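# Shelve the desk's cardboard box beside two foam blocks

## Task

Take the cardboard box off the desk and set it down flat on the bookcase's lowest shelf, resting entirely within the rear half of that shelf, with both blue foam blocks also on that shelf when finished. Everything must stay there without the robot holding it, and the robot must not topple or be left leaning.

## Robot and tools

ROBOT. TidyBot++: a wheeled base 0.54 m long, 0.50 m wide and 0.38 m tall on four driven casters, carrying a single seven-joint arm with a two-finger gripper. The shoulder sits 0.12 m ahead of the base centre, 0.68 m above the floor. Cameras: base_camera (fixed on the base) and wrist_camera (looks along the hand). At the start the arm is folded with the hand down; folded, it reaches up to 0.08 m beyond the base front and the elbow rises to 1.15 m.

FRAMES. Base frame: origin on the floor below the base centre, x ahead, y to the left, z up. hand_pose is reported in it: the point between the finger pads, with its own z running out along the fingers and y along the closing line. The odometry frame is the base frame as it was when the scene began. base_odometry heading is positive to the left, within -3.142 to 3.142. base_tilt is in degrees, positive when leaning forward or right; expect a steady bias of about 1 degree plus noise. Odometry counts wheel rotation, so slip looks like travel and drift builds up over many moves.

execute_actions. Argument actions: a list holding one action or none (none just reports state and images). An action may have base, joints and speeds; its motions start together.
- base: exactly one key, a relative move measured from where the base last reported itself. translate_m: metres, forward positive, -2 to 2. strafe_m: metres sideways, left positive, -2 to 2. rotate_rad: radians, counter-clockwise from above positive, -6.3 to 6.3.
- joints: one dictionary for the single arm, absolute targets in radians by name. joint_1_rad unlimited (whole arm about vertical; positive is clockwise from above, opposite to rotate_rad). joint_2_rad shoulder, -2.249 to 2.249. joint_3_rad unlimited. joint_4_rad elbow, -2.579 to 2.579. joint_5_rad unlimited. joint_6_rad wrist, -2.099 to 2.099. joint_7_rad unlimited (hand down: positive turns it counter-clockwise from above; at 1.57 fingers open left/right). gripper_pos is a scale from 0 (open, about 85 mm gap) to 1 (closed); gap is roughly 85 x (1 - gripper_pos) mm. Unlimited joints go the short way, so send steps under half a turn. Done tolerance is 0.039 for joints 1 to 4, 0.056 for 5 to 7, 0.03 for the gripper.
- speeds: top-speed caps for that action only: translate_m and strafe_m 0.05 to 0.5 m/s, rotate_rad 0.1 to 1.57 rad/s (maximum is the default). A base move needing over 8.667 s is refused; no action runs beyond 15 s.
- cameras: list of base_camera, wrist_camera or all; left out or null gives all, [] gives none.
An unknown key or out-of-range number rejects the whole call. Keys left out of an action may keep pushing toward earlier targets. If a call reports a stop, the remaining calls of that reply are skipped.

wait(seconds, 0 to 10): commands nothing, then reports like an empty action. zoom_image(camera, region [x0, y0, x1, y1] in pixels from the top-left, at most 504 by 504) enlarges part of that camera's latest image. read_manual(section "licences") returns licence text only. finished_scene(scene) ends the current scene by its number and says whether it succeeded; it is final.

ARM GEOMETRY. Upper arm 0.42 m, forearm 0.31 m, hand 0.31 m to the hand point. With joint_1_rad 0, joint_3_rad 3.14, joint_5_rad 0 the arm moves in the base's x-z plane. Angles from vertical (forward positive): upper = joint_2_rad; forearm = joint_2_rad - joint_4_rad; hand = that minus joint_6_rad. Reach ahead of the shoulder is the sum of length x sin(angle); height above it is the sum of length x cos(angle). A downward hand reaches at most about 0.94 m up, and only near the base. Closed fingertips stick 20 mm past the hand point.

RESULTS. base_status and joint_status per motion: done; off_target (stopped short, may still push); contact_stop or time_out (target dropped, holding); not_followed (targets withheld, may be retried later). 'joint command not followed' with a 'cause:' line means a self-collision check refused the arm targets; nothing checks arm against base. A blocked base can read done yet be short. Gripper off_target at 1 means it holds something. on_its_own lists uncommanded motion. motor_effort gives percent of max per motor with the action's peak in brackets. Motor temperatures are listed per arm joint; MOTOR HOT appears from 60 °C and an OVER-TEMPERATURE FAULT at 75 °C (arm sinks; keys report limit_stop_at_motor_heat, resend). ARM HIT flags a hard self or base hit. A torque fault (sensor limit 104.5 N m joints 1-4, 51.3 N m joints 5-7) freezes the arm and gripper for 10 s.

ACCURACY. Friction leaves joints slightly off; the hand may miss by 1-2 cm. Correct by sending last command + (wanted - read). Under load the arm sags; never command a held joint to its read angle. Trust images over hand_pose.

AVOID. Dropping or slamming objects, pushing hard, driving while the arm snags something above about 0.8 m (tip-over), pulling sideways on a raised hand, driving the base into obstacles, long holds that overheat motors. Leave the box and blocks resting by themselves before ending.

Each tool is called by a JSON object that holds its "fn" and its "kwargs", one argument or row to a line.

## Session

{"fn": "execute_actions", "kwargs": {
  "actions": []
}}

Scene clock: 0.00 s.
Motor temperatures (°C, as the motors report them): [33 34 30 35 36 33 35]
base_odometry: x=+0.000 y=+0.000 heading=+0.000 (m, m, rad; odometry frame)
base_tilt: forward=+0.2 right=-0.1 (deg)
base_status: not commanded
joint_positions: joint_1_rad=-0.039 joint_2_rad=-0.391 joint_3_rad=+3.198 joint_4_rad=-2.536 joint_5_rad=+0.043 joint_6_rad=-0.883 joint_7_rad=+1.550 gripper_pos=+0.000
joint_status: not commanded
motor_effort: joint_1_rad=+1 joint_2_rad=-1 joint_3_rad=+1 joint_4_rad=+15 joint_5_rad=+0 joint_6_rad=+0 joint_7_rad=+0 (%)
hand_pose: x=+0.2583 y=-0.0089 z=+0.5909 quat_wxyz=(+0.007, +0.998, -0.005, +0.057) (m; base frame)
pictures: base_camera, wrist_camera
Images, in order (width x height): base_camera 644x364, wrist_camera 644x476.

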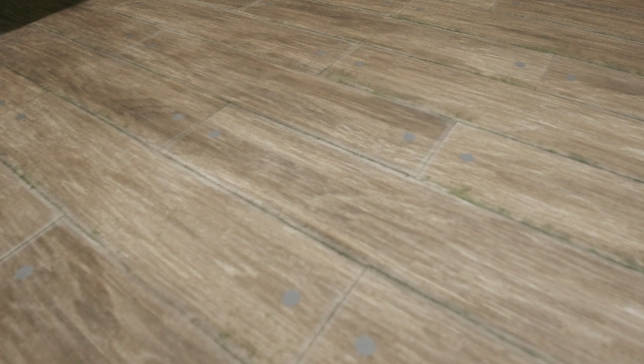

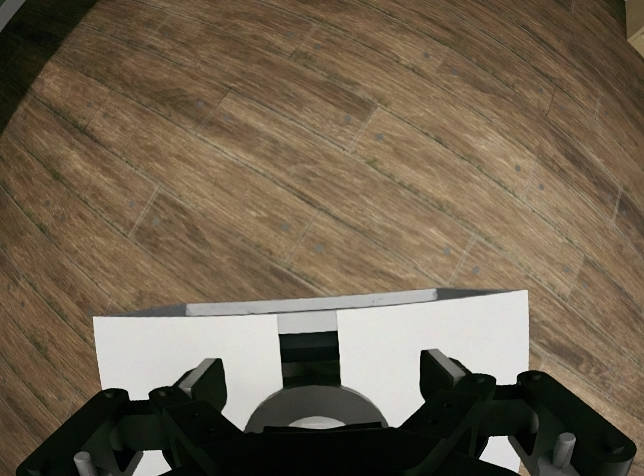

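{"fn": "execute_actions", "kwargs": {
  "actions": [
    {"joints":{"joint_1_rad":0,"joint_3_rad":3.13,"joint_5_rad":-0.02,"joint_7_rad":1.59,"joint_2_rad":-0.3,"joint_4_rad":-1.3,"joint_6_rad":-1.12}}
  ],
  "cameras": ["wrist_camera"]
}}

{"fn": "execute_actions", "kwargs": {
  "actions": [
    {"base":{"rotate_rad":1.0}}
  ]
}}

Scene clock: 2.90 s.
Motor temperatures (°C, as the motors report them): [33 34 30 35 36 33 35]
base_odometry: x=+0.000 y=+0.000 heading=+0.000 (m, m, rad; odometry frame)
base_tilt: forward=+0.2 right=-0.1 (deg)
base_status: not commanded
joint_positions: joint_1_rad=-0.017 joint_2_rad=-0.316 joint_3_rad=+3.150 joint_4_rad=-1.310 joint_5_rad=+0.030 joint_6_rad=-1.097 joint_7_rad=+1.569 gripper_pos=+0.000
joint_status: all done
motor_effort: joint_1_rad=+2(2) joint_2_rad=-7(7) joint_3_rad=+1(1) joint_4_rad=+19(21) joint_5_rad=+0(1) joint_6_rad=+5(6) joint_7_rad=+0(1) (%)
hand_pose: x=+0.5219 y=-0.0042 z=+1.0984 quat_wxyz=(+0.011, +0.865, +0.002, +0.501) (m; base frame)
pictures: wrist_camera
Images, in order (width x height): wrist_camera 644x476.

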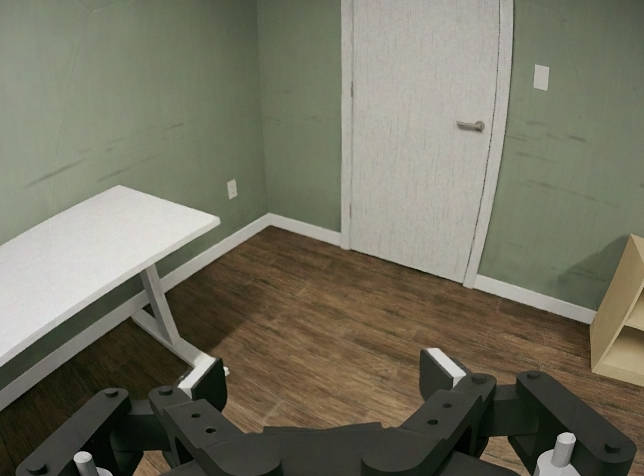

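Scene clock: 4.77 s.
Motor temperatures (°C, as the motors report them): [33 34 30 35 36 33 35]
base_odometry: x=+0.000 y=+0.000 heading=+0.999 (m, m, rad; odometry frame)
base_tilt: forward=+0.2 right=-0.1 (deg)
base_status: done
joint_positions: joint_1_rad=-0.012 joint_2_rad=-0.307 joint_3_rad=+3.139 joint_4_rad=-1.310 joint_5_rad=+0.025 joint_6_rad=-1.098 joint_7_rad=+1.569 gripper_pos=+0.000
joint_status: not commanded
motor_effort: joint_1_rad=+1(3) joint_2_rad=-8(9) joint_3_rad=+1(2) joint_4_rad=+19(20) joint_5_rad=+0(1) joint_6_rad=+5(6) joint_7_rad=+0(0) (%)
hand_pose: x=+0.5253 y=+0.0008 z=+1.0947 quat_wxyz=(+0.009, +0.868, +0.005, +0.497) (m; base frame)
pictures: base_camera, wrist_camera
Images, in order (width x height): base_camera 644x364, wrist_camera 644x476.

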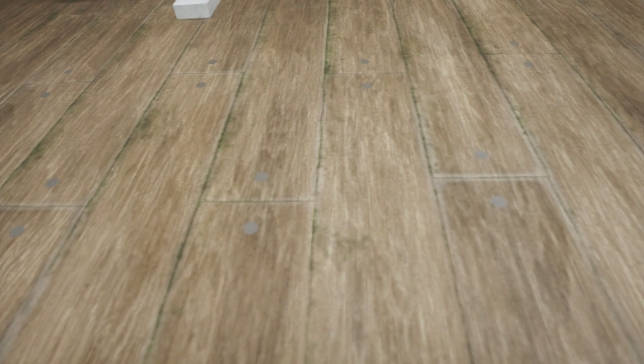

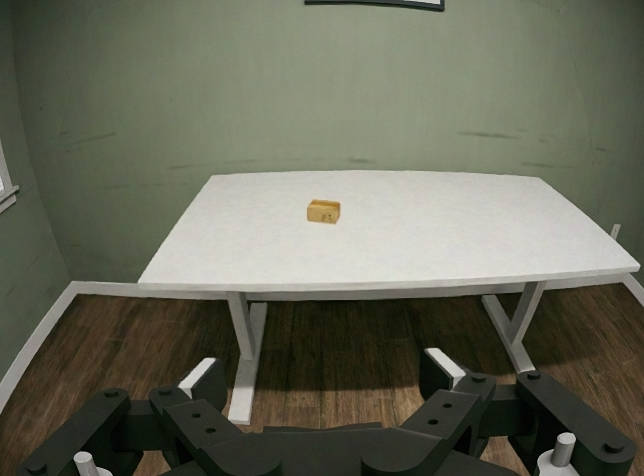

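{"fn": "execute_actions", "kwargs": {
  "actions": [
    {"base":{"translate_m":0.62},"joints":{"joint_2_rad":0.5,"joint_4_rad":-0.73,"joint_6_rad":-1.92,"joint_5_rad":-0.04}}
  ]
}}

Scene clock: 8.07 s.
Motor temperatures (°C, as the motors report them): [33 34 30 35 37 33 35]
base_odometry: x=+0.335 y=+0.522 heading=+1.000 (m, m, rad; odometry frame)
base_tilt: forward=+0.2 right=-0.1 (deg)
base_status: done
joint_positions: joint_1_rad=-0.012 joint_2_rad=+0.507 joint_3_rad=+3.139 joint_4_rad=-0.744 joint_5_rad=+0.010 joint_6_rad=-1.898 joint_7_rad=+1.569 gripper_pos=+0.000
joint_status: all done
motor_effort: joint_1_rad=+1(1) joint_2_rad=-32(35) joint_3_rad=+0(2) joint_4_rad=+16(20) joint_5_rad=+0(0) joint_6_rad=-1(6) joint_7_rad=+0(0) (%)
hand_pose: x=+0.6195 y=+0.0055 z=+0.8372 quat_wxyz=(+0.004, +1.000, +0.005, -0.003) (m; base frame)
pictures: base_camera, wrist_camera
Images, in order (width x height): base_camera 644x364, wrist_camera 644x476.

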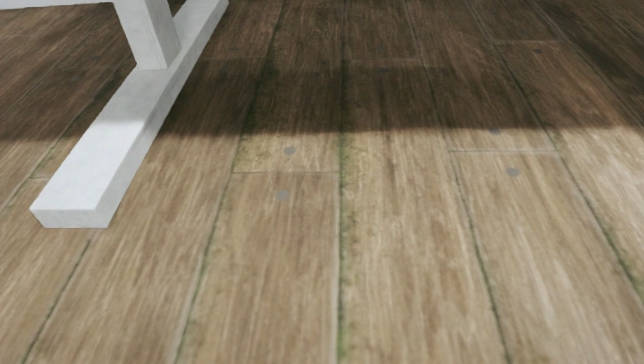

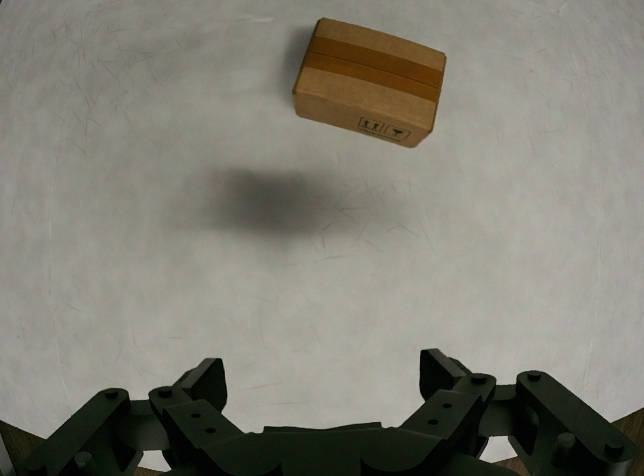

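{"fn": "execute_actions", "kwargs": {
  "actions": [
    {"base":{"strafe_m":-0.03},"joints":{"joint_7_rad":2.88}}
  ],
  "cameras": []
}}

{"fn": "execute_actions", "kwargs": {
  "actions": [
    {"base":{"translate_m":0.16}}
  ]
}}

Scene clock: 9.90 s.
Motor temperatures (°C, as the motors report them): [33 34 30 35 37 33 35]
base_odometry: x=+0.360 y=+0.506 heading=+1.000 (m, m, rad; odometry frame)
base_tilt: forward=+0.2 right=-0.1 (deg)
base_status: done
joint_positions: joint_1_rad=+0.000 joint_2_rad=+0.507 joint_3_rad=+3.139 joint_4_rad=-0.743 joint_5_rad=+0.006 joint_6_rad=-1.898 joint_7_rad=+2.880 gripper_pos=+0.000
joint_status: all done
motor_effort: joint_1_rad=+1(5) joint_2_rad=-31(33) joint_3_rad=+1(1) joint_4_rad=+16(16) joint_5_rad=+0(1) joint_6_rad=-1(1) joint_7_rad=+0(0) (%)
hand_pose: x=+0.6194 y=+0.0003 z=+0.8374 quat_wxyz=(+0.000, +0.793, +0.609, -0.004) (m; base frame)
pictures: none
No camera images: the call's "cameras" was empty. Leave "cameras" out to get every camera's image.

Scene clock: 11.40 s.
Motor temperatures (°C, as the motors report them): [33 34 30 35 37 33 35]
base_odometry: x=+0.447 y=+0.641 heading=+1.000 (m, m, rad; odometry frame)
base_tilt: forward=+0.2 right=-0.1 (deg)
base_status: done
joint_positions: joint_1_rad=+0.000 joint_2_rad=+0.506 joint_3_rad=+3.139 joint_4_rad=-0.742 joint_5_rad=+0.006 joint_6_rad=-1.901 joint_7_rad=+2.880 gripper_pos=+0.000
joint_status: not commanded
motor_effort: joint_1_rad=+1(4) joint_2_rad=-31(35) joint_3_rad=+0(0) joint_4_rad=+16(17) joint_5_rad=+0(1) joint_6_rad=-1(2) joint_7_rad=-1(0) (%)
hand_pose: x=+0.6188 y=+0.0003 z=+0.8383 quat_wxyz=(+0.000, +0.793, +0.609, -0.004) (m; base frame)
pictures: base_camera, wrist_camera
Images, in order (width x height): base_camera 644x364, wrist_camera 644x476.

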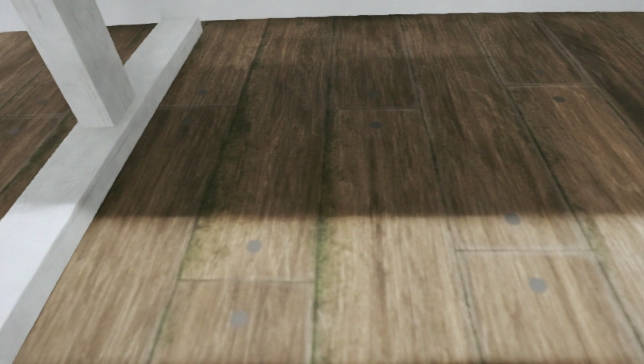

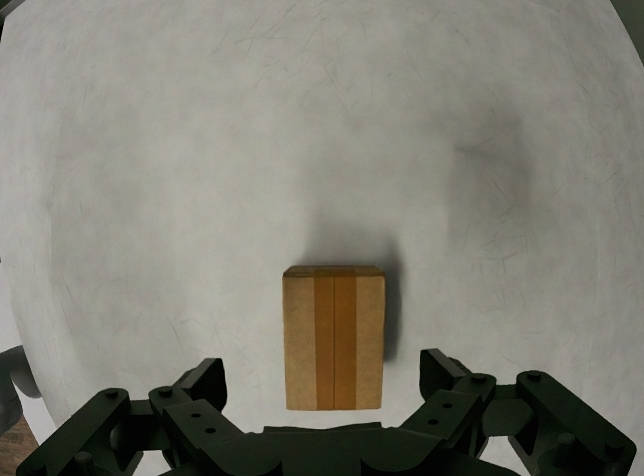

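{"fn": "execute_actions", "kwargs": {
  "actions": [
    {"base":{"translate_m":0.007},"joints":{"joint_2_rad":0.455,"joint_4_rad":-1.045,"joint_6_rad":-1.62}}
  ],
  "cameras": ["wrist_camera"]
}}

Scene clock: 13.43 s.
Motor temperatures (°C, as the motors report them): [33 34 30 35 37 33 35]
base_odometry: x=+0.451 y=+0.647 heading=+1.000 (m, m, rad; odometry frame)
base_tilt: forward=+0.2 right=-0.1 (deg)
base_status: done
joint_positions: joint_1_rad=+0.000 joint_2_rad=+0.469 joint_3_rad=+3.139 joint_4_rad=-1.035 joint_5_rad=+0.006 joint_6_rad=-1.641 joint_7_rad=+2.880 gripper_pos=+0.000
joint_status: all done
motor_effort: joint_1_rad=+1(0) joint_2_rad=-31(33) joint_3_rad=+0(1) joint_4_rad=+17(17) joint_5_rad=+0(1) joint_6_rad=+0(1) joint_7_rad=+0(0) (%)
hand_pose: x=+0.6218 y=+0.0003 z=+0.7671 quat_wxyz=(+0.001, +0.793, +0.609, -0.003) (m; base frame)
pictures: wrist_camera
Images, in order (width x height): wrist_camera 644x476.

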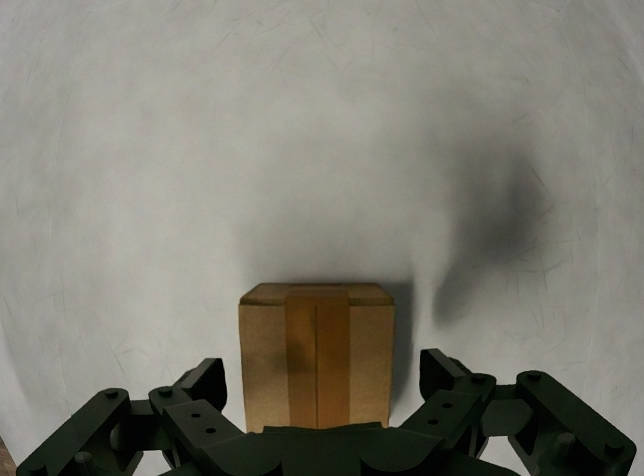

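{"fn": "execute_actions", "kwargs": {
  "actions": [
    {"joints":{"gripper_pos":1}}
  ],
  "cameras": []
}}

{"fn": "execute_actions", "kwargs": {
  "actions": [
    {"joints":{"joint_7_rad":1.57,"joint_4_rad":-1.0}}
  ],
  "cameras": ["wrist_camera"]
}}

{"fn": "execute_actions", "kwargs": {
  "actions": [
    {"joints":{"joint_4_rad":-1.045}}
  ],
  "cameras": []
}}

{"fn": "execute_actions", "kwargs": {
  "actions": [
    {"joints":{"gripper_pos":0}}
  ],
  "cameras": ["wrist_camera"]
}}

{"fn": "execute_actions", "kwargs": {
  "actions": [
    {"base":{"translate_m":-0.3},"joints":{"joint_2_rad":0.3}}
  ],
  "cameras": []
}}

{"fn": "execute_actions", "kwargs": {
  "actions": [
    {"joints":{"joint_2_rad":0.27,"joint_4_rad":-1.82,"joint_6_rad":0.035}}
  ],
  "cameras": ["wrist_camera"]
}}

Scene clock: 15.10 s.
Motor temperatures (°C, as the motors report them): [33 34 30 35 37 33 35]
base_odometry: x=+0.451 y=+0.647 heading=+1.000 (m, m, rad; odometry frame)
base_tilt: forward=+0.2 right=-0.1 (deg)
base_status: not commanded
joint_positions: joint_1_rad=+0.000 joint_2_rad=+0.462 joint_3_rad=+3.139 joint_4_rad=-1.038 joint_5_rad=+0.006 joint_6_rad=-1.641 joint_7_rad=+2.880 gripper_pos=+0.360
joint_status: gripper_pos off_target (ended at +0.360, target +1.000)
motor_effort: joint_1_rad=+2(2) joint_2_rad=-32(32) joint_3_rad=+0(0) joint_4_rad=+17(18) joint_5_rad=+0(0) joint_6_rad=+0(0) joint_7_rad=+0(0) (%)
hand_pose: x=+0.6205 y=+0.0003 z=+0.7695 quat_wxyz=(+0.002, +0.793, +0.609, -0.001) (m; base frame)
pictures: none
No camera images: the call's "cameras" was empty. Leave "cameras" out to get every camera's image.

Scene clock: 16.67 s.
Motor temperatures (°C, as the motors report them): [33 34 30 35 37 33 35]
base_odometry: x=+0.451 y=+0.647 heading=+1.000 (m, m, rad; odometry frame)
base_tilt: forward=+0.2 right=-0.1 (deg)
base_status: not commanded
joint_positions: joint_1_rad=+0.000 joint_2_rad=+0.462 joint_3_rad=+3.139 joint_4_rad=-1.017 joint_5_rad=+0.006 joint_6_rad=-1.641 joint_7_rad=+1.570 gripper_pos=+0.360
joint_status: all done
motor_effort: joint_1_rad=+2(2) joint_2_rad=-31(32) joint_3_rad=+0(0) joint_4_rad=+17(17) joint_5_rad=+0(0) joint_6_rad=-2(1) joint_7_rad=+0(0) (%)
hand_pose: x=+0.6265 y=+0.0003 z=+0.7760 quat_wxyz=(+0.003, +1.000, +0.001, +0.011) (m; base frame)
pictures: wrist_camera
Images, in order (width x height): wrist_camera 644x476.

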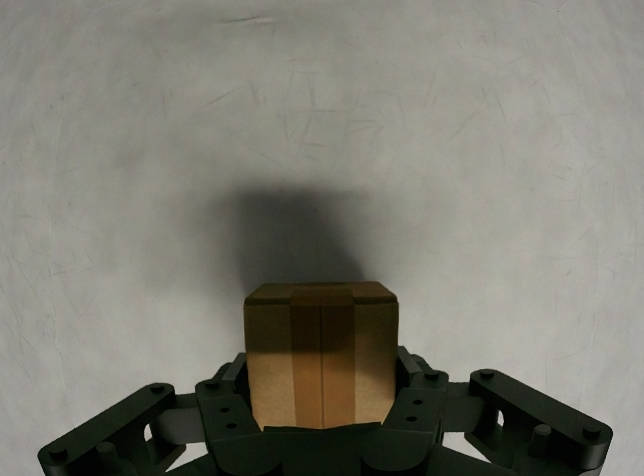

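Scene clock: 17.37 s.
Motor temperatures (°C, as the motors report them): [33 34 30 35 37 33 35]
base_odometry: x=+0.451 y=+0.647 heading=+1.000 (m, m, rad; odometry frame)
base_tilt: forward=+0.2 right=-0.1 (deg)
base_status: not commanded
joint_positions: joint_1_rad=+0.000 joint_2_rad=+0.461 joint_3_rad=+3.139 joint_4_rad=-1.042 joint_5_rad=+0.006 joint_6_rad=-1.640 joint_7_rad=+1.570 gripper_pos=+0.360
joint_status: all done
motor_effort: joint_1_rad=+1(1) joint_2_rad=-31(32) joint_3_rad=+0(0) joint_4_rad=+17(18) joint_5_rad=+0(0) joint_6_rad=+0(0) joint_7_rad=+0(0) (%)
hand_pose: x=+0.6193 y=+0.0003 z=+0.7685 quat_wxyz=(+0.003, +1.000, +0.001, -0.001) (m; base frame)
pictures: none
No camera images: the call's "cameras" was empty. Leave "cameras" out to get every camera's image.

Scene clock: 18.47 s.
Motor temperatures (°C, as the motors report them): [33 34 30 35 37 33 35]
base_odometry: x=+0.451 y=+0.647 heading=+1.000 (m, m, rad; odometry frame)
base_tilt: forward=+0.2 right=-0.1 (deg)
base_status: not commanded
joint_positions: joint_1_rad=+0.000 joint_2_rad=+0.461 joint_3_rad=+3.139 joint_4_rad=-1.042 joint_5_rad=+0.006 joint_6_rad=-1.640 joint_7_rad=+1.570 gripper_pos=+0.000
joint_status: all done
motor_effort: joint_1_rad=+1(2) joint_2_rad=-31(32) joint_3_rad=+0(0) joint_4_rad=+17(18) joint_5_rad=+0(0) joint_6_rad=-1(0) joint_7_rad=+0(0) (%)
hand_pose: x=+0.6193 y=+0.0003 z=+0.7685 quat_wxyz=(+0.003, +1.000, +0.001, -0.001) (m; base frame)
pictures: wrist_camera
Images, in order (width x height): wrist_camera 644x476.

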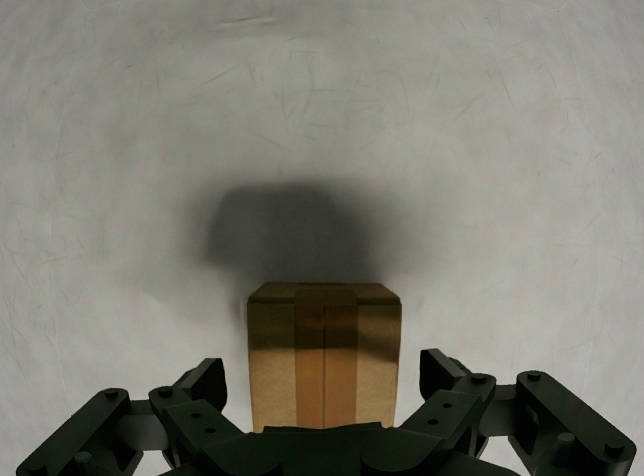

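Scene clock: 20.47 s.
Motor temperatures (°C, as the motors report them): [33 34 30 35 37 33 35]
base_odometry: x=+0.289 y=+0.394 heading=+1.000 (m, m, rad; odometry frame)
base_tilt: forward=+0.2 right=-0.1 (deg)
base_status: done
joint_positions: joint_1_rad=+0.000 joint_2_rad=+0.296 joint_3_rad=+3.138 joint_4_rad=-1.043 joint_5_rad=+0.004 joint_6_rad=-1.638 joint_7_rad=+1.570 gripper_pos=+0.000
joint_status: all done
motor_effort: joint_1_rad=+2(4) joint_2_rad=-26(36) joint_3_rad=+0(0) joint_4_rad=+17(18) joint_5_rad=+0(1) joint_6_rad=+0(2) joint_7_rad=+0(0) (%)
hand_pose: x=+0.5988 y=+0.0015 z=+0.8493 quat_wxyz=(+0.001, +0.997, +0.001, +0.082) (m; base frame)
pictures: none
No camera images: the call's "cameras" was empty. Leave "cameras" out to get every camera's image.

Scene clock: 22.70 s.
Motor temperatures (°C, as the motors report them): [33 34 30 35 37 33 35]
base_odometry: x=+0.289 y=+0.394 heading=+1.000 (m, m, rad; odometry frame)
base_tilt: forward=+0.2 right=-0.1 (deg)
base_status: not commanded
joint_positions: joint_1_rad=+0.000 joint_2_rad=+0.284 joint_3_rad=+3.138 joint_4_rad=-1.808 joint_5_rad=+0.004 joint_6_rad=+0.016 joint_7_rad=+1.570 gripper_pos=+0.000
joint_status: all done
motor_effort: joint_1_rad=+2(2) joint_2_rad=-28(30) joint_3_rad=+0(0) joint_4_rad=+19(20) joint_5_rad=+0(0) joint_6_rad=+6(6) joint_7_rad=+0(0) (%)
hand_pose: x=+0.7819 y=+0.0032 z=+0.7782 quat_wxyz=(+0.000, +0.862, +0.002, +0.508) (m; base frame)
pictures: wrist_camera
Images, in order (width x height): wrist_camera 644x476.

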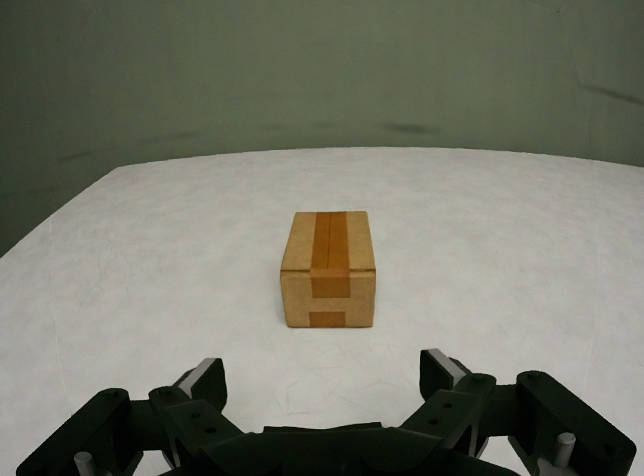

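{"fn": "execute_actions", "kwargs": {
  "actions": [
    {"base":{"translate_m":0.09},"speeds":{"translate_m":0.1},"joints":{"joint_4_rad":-1.875,"joint_6_rad":0.065}}
  ],
  "cameras": ["wrist_camera"]
}}

{"fn": "execute_actions", "kwargs": {
  "actions": [
    {"base":{"translate_m":0.045},"speeds":{"translate_m":0.1}}
  ],
  "cameras": ["wrist_camera"]
}}

Scene clock: 24.57 s.
Motor temperatures (°C, as the motors report them): [33 34 30 35 37 33 35]
base_odometry: x=+0.337 y=+0.470 heading=+1.000 (m, m, rad; odometry frame)
base_tilt: forward=+0.2 right=-0.1 (deg)
base_status: done
joint_positions: joint_1_rad=+0.000 joint_2_rad=+0.275 joint_3_rad=+3.138 joint_4_rad=-1.867 joint_5_rad=+0.004 joint_6_rad=+0.044 joint_7_rad=+1.570 gripper_pos=+0.000
joint_status: all done
motor_effort: joint_1_rad=+1(0) joint_2_rad=-27(29) joint_3_rad=+0(0) joint_4_rad=+19(20) joint_5_rad=+0(0) joint_6_rad=+5(6) joint_7_rad=+0(0) (%)
hand_pose: x=+0.7668 y=+0.0032 z=+0.7606 quat_wxyz=(+0.000, +0.867, +0.002, +0.499) (m; base frame)
pictures: wrist_camera
Images, in order (width x height): wrist_camera 644x476.

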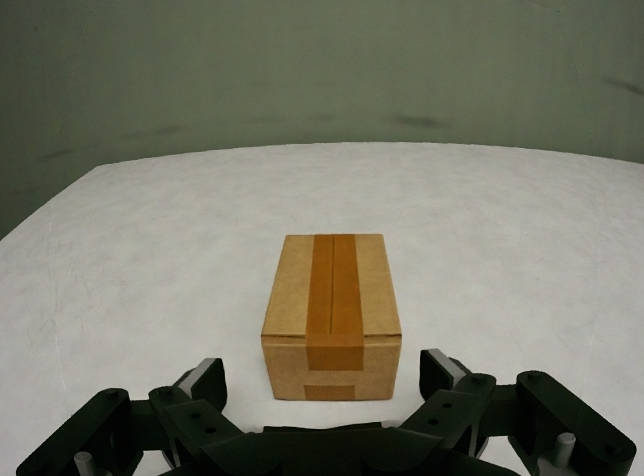

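Scene clock: 25.57 s.
Motor temperatures (°C, as the motors report them): [33 34 30 35 37 33 35]
base_odometry: x=+0.362 y=+0.508 heading=+1.000 (m, m, rad; odometry frame)
base_tilt: forward=+0.2 right=-0.1 (deg)
base_status: done
joint_positions: joint_1_rad=+0.000 joint_2_rad=+0.272 joint_3_rad=+3.138 joint_4_rad=-1.868 joint_5_rad=+0.004 joint_6_rad=+0.045 joint_7_rad=+1.570 gripper_pos=+0.000
joint_status: not commanded
motor_effort: joint_1_rad=+1(0) joint_2_rad=-26(28) joint_3_rad=+1(0) joint_4_rad=+19(20) joint_5_rad=+0(0) joint_6_rad=+6(6) joint_7_rad=+0(0) (%)
hand_pose: x=+0.7665 y=+0.0032 z=+0.7619 quat_wxyz=(+0.000, +0.866, +0.002, +0.500) (m; base frame)
pictures: wrist_camera
Images, in order (width x height): wrist_camera 644x476.

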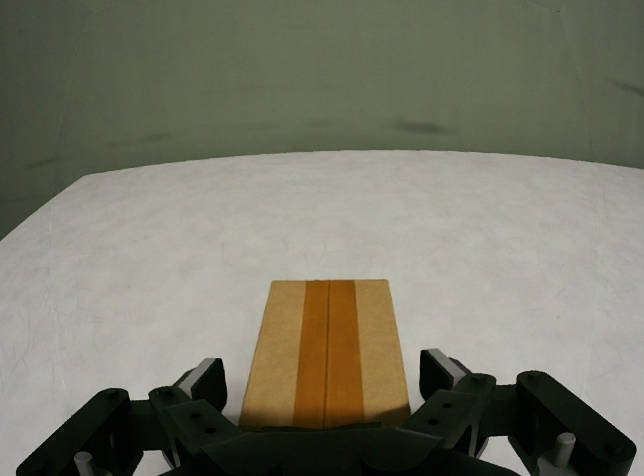

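{"fn": "execute_actions", "kwargs": {
  "actions": [
    {"base":{"translate_m":0.008},"joints":{"joint_4_rad":-1.895}}
  ],
  "cameras": []
}}

{"fn": "execute_actions", "kwargs": {
  "actions": [
    {"joints":{"gripper_pos":1}}
  ],
  "cameras": ["wrist_camera"]
}}

{"fn": "execute_actions", "kwargs": {
  "actions": [
    {"base":{"translate_m":-0.7},"joints":{"joint_2_rad":0.15,"joint_4_rad":-1.85}}
  ],
  "cameras": ["wrist_camera"]
}}

{"fn": "execute_actions", "kwargs": {
  "actions": [
    {"base":{"rotate_rad":-3.15},"speeds":{"rotate_rad":1.3},"joints":{"joint_2_rad":0.0,"joint_4_rad":-2.1,"joint_6_rad":0.0}}
  ]
}}

Scene clock: 26.67 s.
Motor temperatures (°C, as the motors report them): [33 34 30 35 37 33 35]
base_odometry: x=+0.367 y=+0.514 heading=+0.999 (m, m, rad; odometry frame)
base_tilt: forward=+0.2 right=-0.1 (deg)
base_status: done
joint_positions: joint_1_rad=+0.000 joint_2_rad=+0.273 joint_3_rad=+3.138 joint_4_rad=-1.883 joint_5_rad=+0.004 joint_6_rad=+0.045 joint_7_rad=+1.570 gripper_pos=+0.000
joint_status: all done
motor_effort: joint_1_rad=+2(0) joint_2_rad=-27(29) joint_3_rad=+0(1) joint_4_rad=+19(19) joint_5_rad=+0(0) joint_6_rad=+5(6) joint_7_rad=+0(0) (%)
hand_pose: x=+0.7614 y=+0.0032 z=+0.7532 quat_wxyz=(+0.000, +0.870, +0.002, +0.493) (m; base frame)
pictures: none
No camera images: the call's "cameras" was empty. Leave "cameras" out to get every camera's image.

Scene clock: 27.77 s.
Motor temperatures (°C, as the motors report them): [33 34 30 35 37 33 35]
base_odometry: x=+0.367 y=+0.514 heading=+0.999 (m, m, rad; odometry frame)
base_tilt: forward=+0.2 right=-0.1 (deg)
base_status: not commanded
joint_positions: joint_1_rad=+0.000 joint_2_rad=+0.273 joint_3_rad=+3.138 joint_4_rad=-1.883 joint_5_rad=+0.004 joint_6_rad=+0.046 joint_7_rad=+1.570 gripper_pos=+0.347
joint_status: gripper_pos off_target (ended at +0.347, target +1.000)
motor_effort: joint_1_rad=+2(1) joint_2_rad=-26(27) joint_3_rad=+0(0) joint_4_rad=+18(19) joint_5_rad=+0(0) joint_6_rad=+6(6) joint_7_rad=+0(0) (%)
hand_pose: x=+0.7616 y=+0.0032 z=+0.7535 quat_wxyz=(+0.000, +0.870, +0.002, +0.493) (m; base frame)
pictures: wrist_camera
Images, in order (width x height): wrist_camera 644x476.

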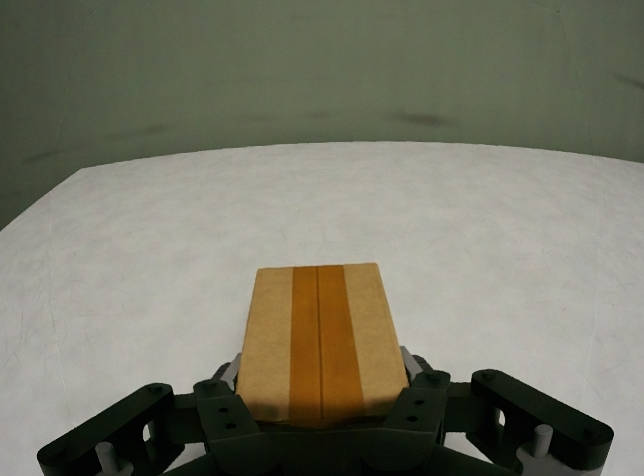

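Scene clock: 30.60 s.
Motor temperatures (°C, as the motors report them): [33 34 30 35 37 33 35]
base_odometry: x=-0.012 y=-0.075 heading=+1.000 (m, m, rad; odometry frame)
base_tilt: forward=+0.2 right=-0.1 (deg)
base_status: done
joint_positions: joint_1_rad=+0.000 joint_2_rad=+0.157 joint_3_rad=+3.138 joint_4_rad=-1.855 joint_5_rad=+0.004 joint_6_rad=+0.048 joint_7_rad=+1.570 gripper_pos=+0.347
joint_status: all done
motor_effort: joint_1_rad=+1(1) joint_2_rad=-25(31) joint_3_rad=+0(1) joint_4_rad=+21(22) joint_5_rad=+0(0) joint_6_rad=+7(7) joint_7_rad=+0(0) (%)
hand_pose: x=+0.7564 y=+0.0033 z=+0.8438 quat_wxyz=(+0.000, +0.832, +0.002, +0.555) (m; base frame)
pictures: wrist_camera
Images, in order (width x height): wrist_camera 644x476.

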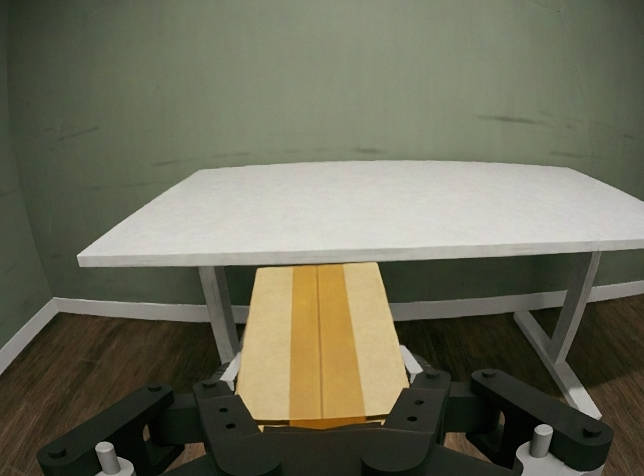

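Scene clock: 34.13 s.
Motor temperatures (°C, as the motors report them): [33 34 30 35 37 33 35]
base_odometry: x=-0.012 y=-0.075 heading=-2.150 (m, m, rad; odometry frame)
base_tilt: forward=+0.2 right=-0.1 (deg)
base_status: done
joint_positions: joint_1_rad=+0.000 joint_2_rad=+0.020 joint_3_rad=+3.134 joint_4_rad=-2.090 joint_5_rad=+0.004 joint_6_rad=+0.018 joint_7_rad=+1.570 gripper_pos=+0.347
joint_status: all done
motor_effort: joint_1_rad=+2(5) joint_2_rad=-19(25) joint_3_rad=+1(3) joint_4_rad=+20(22) joint_5_rad=+0(0) joint_6_rad=+6(7) joint_7_rad=+0(0) (%)
hand_pose: x=+0.6669 y=+0.0059 z=+0.7862 quat_wxyz=(-0.001, +0.865, +0.005, +0.501) (m; base frame)
pictures: base_camera, wrist_camera
Images, in order (width x height): base_camera 644x364, wrist_camera 644x476.

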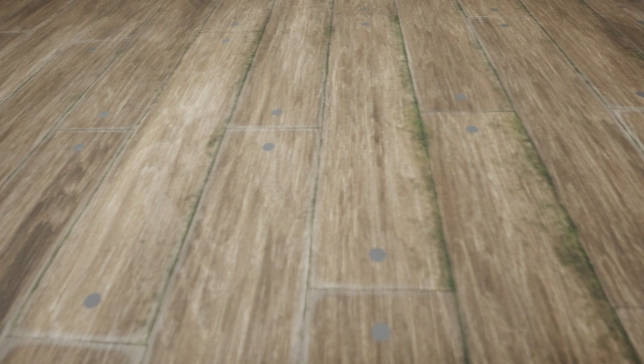

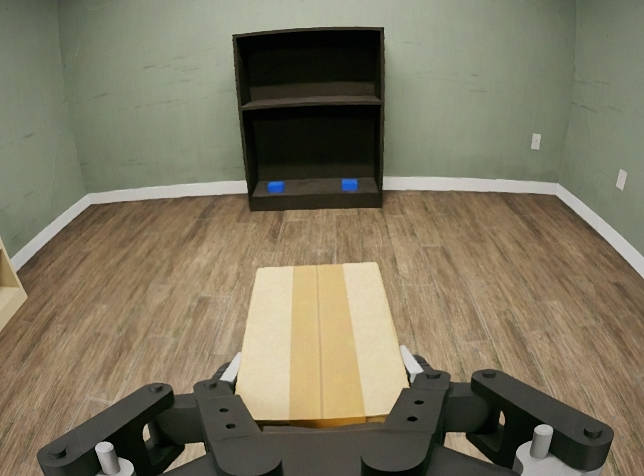

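{"fn": "execute_actions", "kwargs": {
  "actions": [
    {"base":{"translate_m":1.3},"joints":{"joint_2_rad":1.77,"joint_4_rad":-0.88,"joint_6_rad":0.6}}
  ]
}}

Scene clock: 38.30 s.
Motor temperatures (°C, as the motors report them): [33 35 30 35 37 33 35]
base_odometry: x=-0.724 y=-1.162 heading=-2.150 (m, m, rad; odometry frame)
base_tilt: forward=+0.2 right=-0.1 (deg)
base_status: done
joint_positions: joint_1_rad=+0.000 joint_2_rad=+1.771 joint_3_rad=+3.134 joint_4_rad=-0.891 joint_5_rad=+0.004 joint_6_rad=+0.575 joint_7_rad=+1.570 gripper_pos=+0.347
joint_status: all done
motor_effort: joint_1_rad=+1(2) joint_2_rad=-45(50) joint_3_rad=+0(0) joint_4_rad=+13(21) joint_5_rad=+0(0) joint_6_rad=+7(7) joint_7_rad=+0(0) (%)
hand_pose: x=+0.9473 y=+0.0050 z=+0.1661 quat_wxyz=(-0.003, +0.864, -0.001, +0.503) (m; base frame)
pictures: base_camera, wrist_camera
Images, in order (width x height): base_camera 644x364, wrist_camera 644x476.

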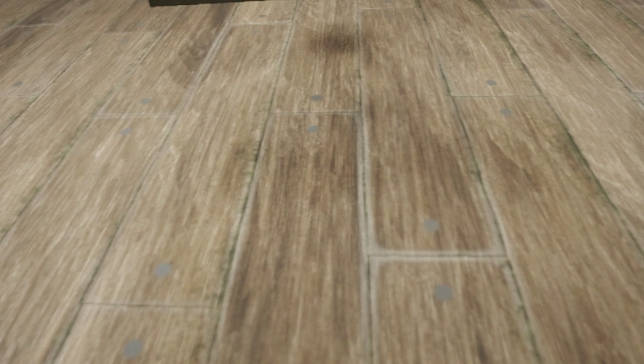

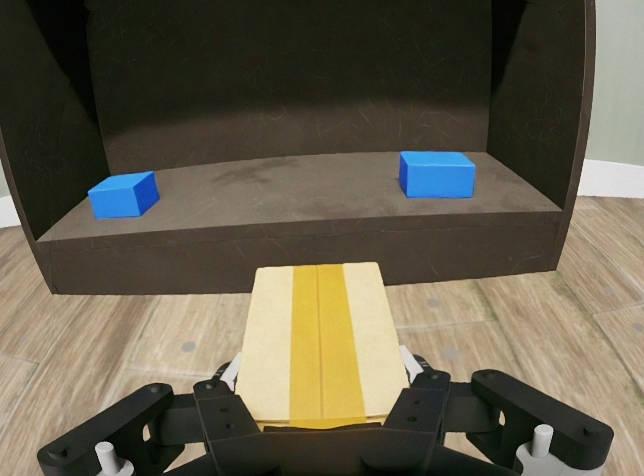

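{"fn": "execute_actions", "kwargs": {
  "actions": [
    {"base":{"rotate_rad":0.06}}
  ],
  "cameras": []
}}

{"fn": "execute_actions", "kwargs": {
  "actions": [
    {"base":{"translate_m":0.34},"speeds":{"translate_m":0.3}}
  ]
}}

Scene clock: 39.87 s.
Motor temperatures (°C, as the motors report them): [33 35 30 35 37 33 35]
base_odometry: x=-0.725 y=-1.162 heading=-2.091 (m, m, rad; odometry frame)
base_tilt: forward=+0.2 right=-0.1 (deg)
base_status: done
joint_positions: joint_1_rad=-0.008 joint_2_rad=+1.771 joint_3_rad=+3.133 joint_4_rad=-0.891 joint_5_rad=+0.004 joint_6_rad=+0.575 joint_7_rad=+1.570 gripper_pos=+0.347
joint_status: not commanded
motor_effort: joint_1_rad=+1(5) joint_2_rad=-45(46) joint_3_rad=+0(2) joint_4_rad=+13(13) joint_5_rad=+1(1) joint_6_rad=+6(7) joint_7_rad=+0(0) (%)
hand_pose: x=+0.9473 y=+0.0110 z=+0.1661 quat_wxyz=(-0.005, +0.864, +0.002, +0.503) (m; base frame)
pictures: none
No camera images: the call's "cameras" was empty. Leave "cameras" out to get every camera's image.

Scene clock: 41.93 s.
Motor temperatures (°C, as the motors report them): [33 35 30 35 37 33 35]
base_odometry: x=-0.893 y=-1.458 heading=-2.090 (m, m, rad; odometry frame)
base_tilt: forward=+0.2 right=-0.1 (deg)
base_status: done
joint_positions: joint_1_rad=-0.007 joint_2_rad=+1.773 joint_3_rad=+3.133 joint_4_rad=-0.890 joint_5_rad=+0.004 joint_6_rad=+0.576 joint_7_rad=+1.570 gripper_pos=+0.347
joint_status: not commanded
motor_effort: joint_1_rad=+2(2) joint_2_rad=-46(47) joint_3_rad=+0(1) joint_4_rad=+13(14) joint_5_rad=+0(0) joint_6_rad=+7(7) joint_7_rad=+0(0) (%)
hand_pose: x=+0.9468 y=+0.0106 z=+0.1648 quat_wxyz=(-0.005, +0.864, +0.002, +0.503) (m; base frame)
pictures: base_camera, wrist_camera
Images, in order (width x height): base_camera 644x364, wrist_camera 644x476.

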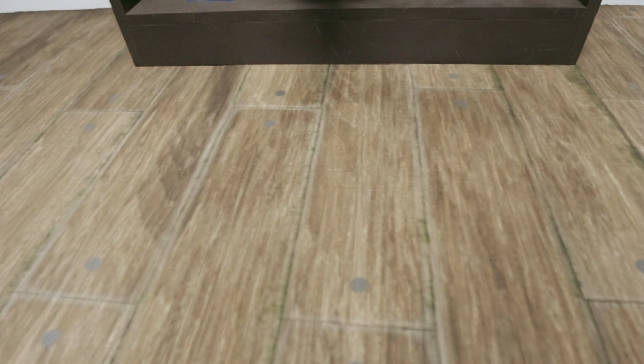

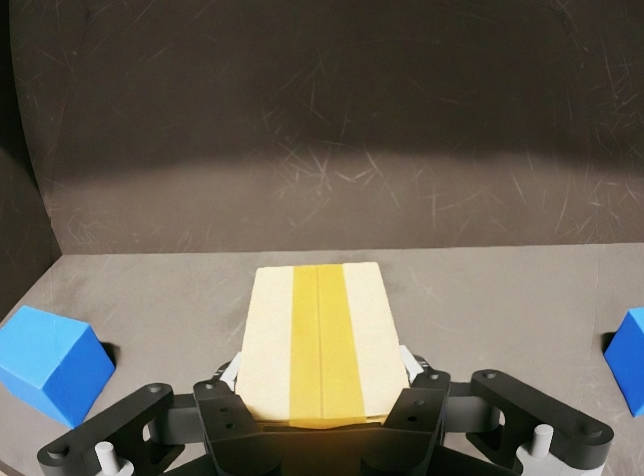

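{"fn": "execute_actions", "kwargs": {
  "actions": [
    {"base":{"translate_m":0.125},"speeds":{"translate_m":0.12},"joints":{"joint_2_rad":1.805,"joint_6_rad":0.62}}
  ]
}}

{"fn": "execute_actions", "kwargs": {
  "actions": [
    {"joints":{"joint_2_rad":1.835}}
  ]
}}

Scene clock: 43.83 s.
Motor temperatures (°C, as the motors report them): [33 35 30 35 37 33 35]
base_odometry: x=-0.955 y=-1.566 heading=-2.089 (m, m, rad; odometry frame)
base_tilt: forward=+0.2 right=-0.1 (deg)
base_status: done
joint_positions: joint_1_rad=-0.007 joint_2_rad=+1.809 joint_3_rad=+3.133 joint_4_rad=-0.889 joint_5_rad=+0.004 joint_6_rad=+0.595 joint_7_rad=+1.570 gripper_pos=+0.347
joint_status: all done
motor_effort: joint_1_rad=+1(5) joint_2_rad=-44(47) joint_3_rad=+0(1) joint_4_rad=+12(14) joint_5_rad=+0(1) joint_6_rad=+7(7) joint_7_rad=+0(0) (%)
hand_pose: x=+0.9311 y=+0.0101 z=+0.1408 quat_wxyz=(-0.005, +0.868, +0.002, +0.496) (m; base frame)
pictures: base_camera, wrist_camera
Images, in order (width x height): base_camera 644x364, wrist_camera 644x476.

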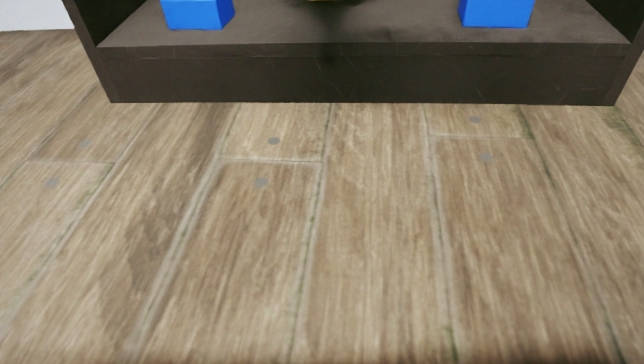

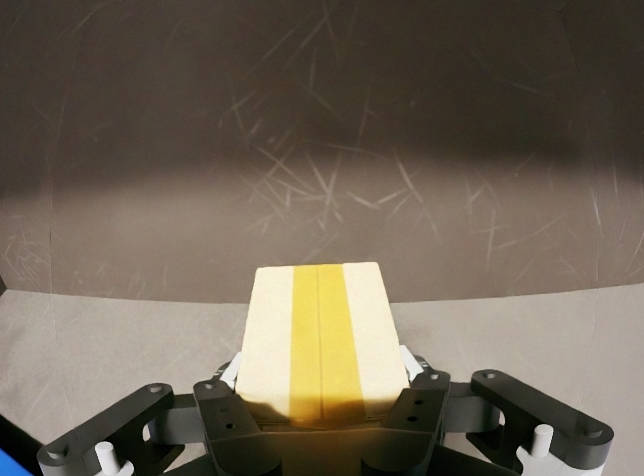

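Scene clock: 44.47 s.
Motor temperatures (°C, as the motors report them): [33 35 30 35 37 33 35]
base_odometry: x=-0.955 y=-1.566 heading=-2.089 (m, m, rad; odometry frame)
base_tilt: forward=+0.2 right=-0.1 (deg)
base_status: not commanded
joint_positions: joint_1_rad=-0.007 joint_2_rad=+1.818 joint_3_rad=+3.133 joint_4_rad=-0.887 joint_5_rad=+0.004 joint_6_rad=+0.603 joint_7_rad=+1.570 gripper_pos=+0.347
joint_status: all done
motor_effort: joint_1_rad=+2(2) joint_2_rad=-42(44) joint_3_rad=+0(0) joint_4_rad=+11(13) joint_5_rad=+0(0) joint_6_rad=+5(7) joint_7_rad=-1(1) (%)
hand_pose: x=+0.9280 y=+0.0100 z=+0.1361 quat_wxyz=(-0.005, +0.868, +0.002, +0.497) (m; base frame)
pictures: base_camera, wrist_camera
Images, in order (width x height): base_camera 644x364, wrist_camera 644x476.

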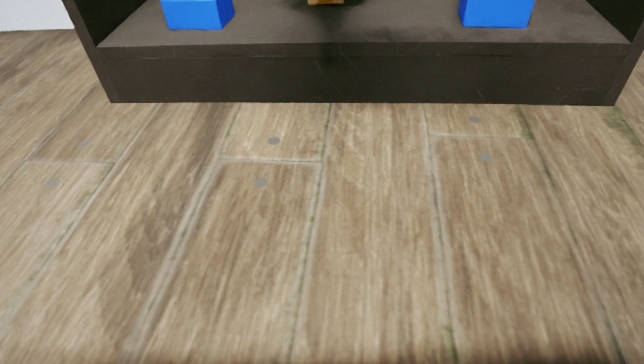

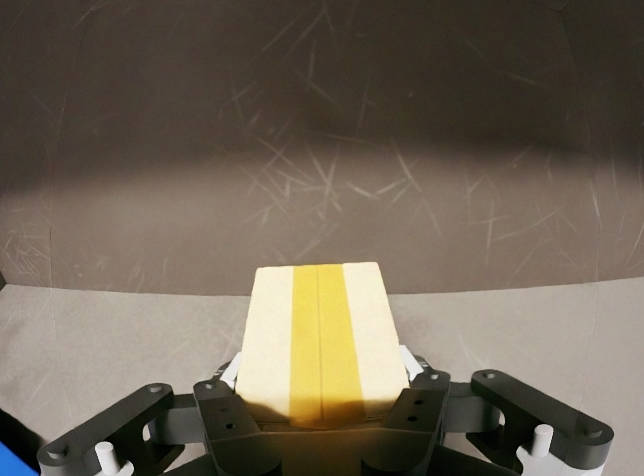

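The box has touched down about 3 cm short of the back panel, so I'm sliding it a little farther before releasing.

{"fn": "execute_actions", "kwargs": {
  "actions": [
    {"base":{"translate_m":0.025},"speeds":{"translate_m":0.06},"joints":{"joint_2_rad":1.815}}
  ],
  "cameras": ["wrist_camera"]
}}

{"fn": "execute_actions", "kwargs": {
  "actions": [
    {"joints":{"gripper_pos":0}}
  ],
  "cameras": []
}}

{"fn": "execute_actions", "kwargs": {
  "actions": [
    {"base":{"translate_m":-0.2},"joints":{"joint_2_rad":1.78}}
  ]
}}

Scene clock: 45.70 s.
Motor temperatures (°C, as the motors report them): [33 35 30 35 37 33 35]
base_odometry: x=-0.967 y=-1.588 heading=-2.088 (m, m, rad; odometry frame)
base_tilt: forward=+0.2 right=-0.1 (deg)
base_status: done
joint_positions: joint_1_rad=-0.006 joint_2_rad=+1.817 joint_3_rad=+3.133 joint_4_rad=-0.887 joint_5_rad=+0.004 joint_6_rad=+0.603 joint_7_rad=+1.570 gripper_pos=+0.347
joint_status: all done
motor_effort: joint_1_rad=+2(4) joint_2_rad=-45(46) joint_3_rad=+0(1) joint_4_rad=+13(13) joint_5_rad=+0(0) joint_6_rad=+6(6) joint_7_rad=+0(1) (%)
hand_pose: x=+0.9286 y=+0.0098 z=+0.1369 quat_wxyz=(-0.005, +0.868, +0.001, +0.497) (m; base frame)
pictures: wrist_camera
Images, in order (width x height): wrist_camera 644x476.

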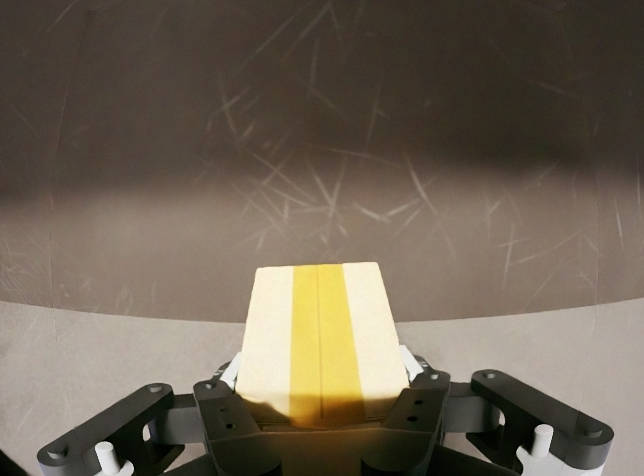

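Scene clock: 46.80 s.
Motor temperatures (°C, as the motors report them): [33 35 30 35 37 33 35]
base_odometry: x=-0.967 y=-1.588 heading=-2.088 (m, m, rad; odometry frame)
base_tilt: forward=+0.2 right=-0.1 (deg)
base_status: not commanded
joint_positions: joint_1_rad=-0.006 joint_2_rad=+1.817 joint_3_rad=+3.133 joint_4_rad=-0.887 joint_5_rad=+0.004 joint_6_rad=+0.603 joint_7_rad=+1.570 gripper_pos=+0.000
joint_status: all done
motor_effort: joint_1_rad=+1(2) joint_2_rad=-43(45) joint_3_rad=+0(1) joint_4_rad=+12(13) joint_5_rad=+0(0) joint_6_rad=+6(7) joint_7_rad=+0(0) (%)
hand_pose: x=+0.9286 y=+0.0098 z=+0.1369 quat_wxyz=(-0.005, +0.868, +0.001, +0.497) (m; base frame)
pictures: none
No camera images: the call's "cameras" was empty. Leave "cameras" out to get every camera's image.

Scene clock: 48.47 s.
Motor temperatures (°C, as the motors report them): [33 35 30 35 37 33 35]
base_odometry: x=-0.868 y=-1.414 heading=-2.087 (m, m, rad; odometry frame)
base_tilt: forward=+0.2 right=-0.1 (deg)
base_status: done
joint_positions: joint_1_rad=-0.005 joint_2_rad=+1.779 joint_3_rad=+3.133 joint_4_rad=-0.882 joint_5_rad=+0.004 joint_6_rad=+0.603 joint_7_rad=+1.570 gripper_pos=+0.000
joint_status: all done
motor_effort: joint_1_rad=+1(3) joint_2_rad=-45(47) joint_3_rad=+0(1) joint_4_rad=+13(15) joint_5_rad=+0(1) joint_6_rad=+6(6) joint_7_rad=+0(0) (%)
hand_pose: x=+0.9510 y=+0.0085 z=+0.1703 quat_wxyz=(-0.004, +0.857, +0.001, +0.516) (m; base frame)
pictures: base_camera, wrist_camera
Images, in order (width x height): base_camera 644x364, wrist_camera 644x476.

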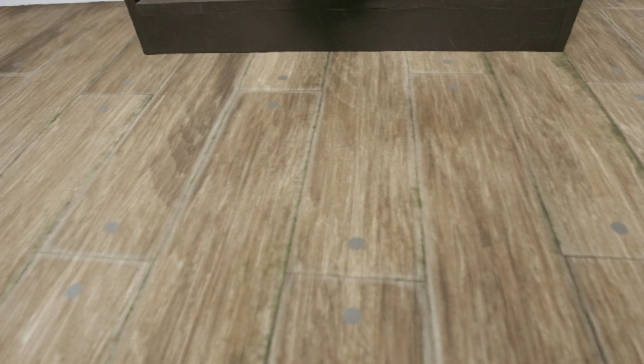

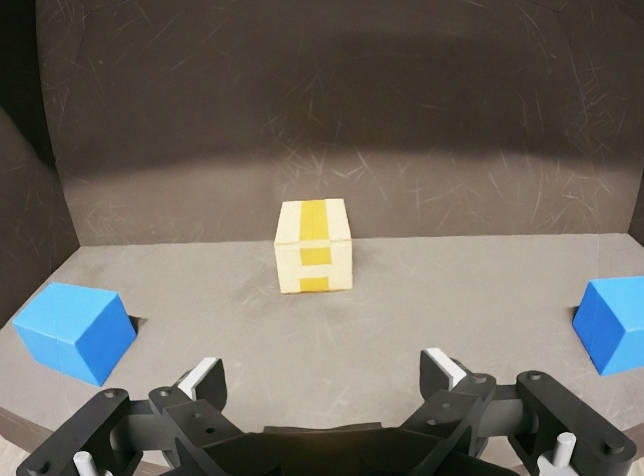

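{"fn": "finished_scene", "kwargs": {
  "scene": 2
}}

The scene is finished: the task was done.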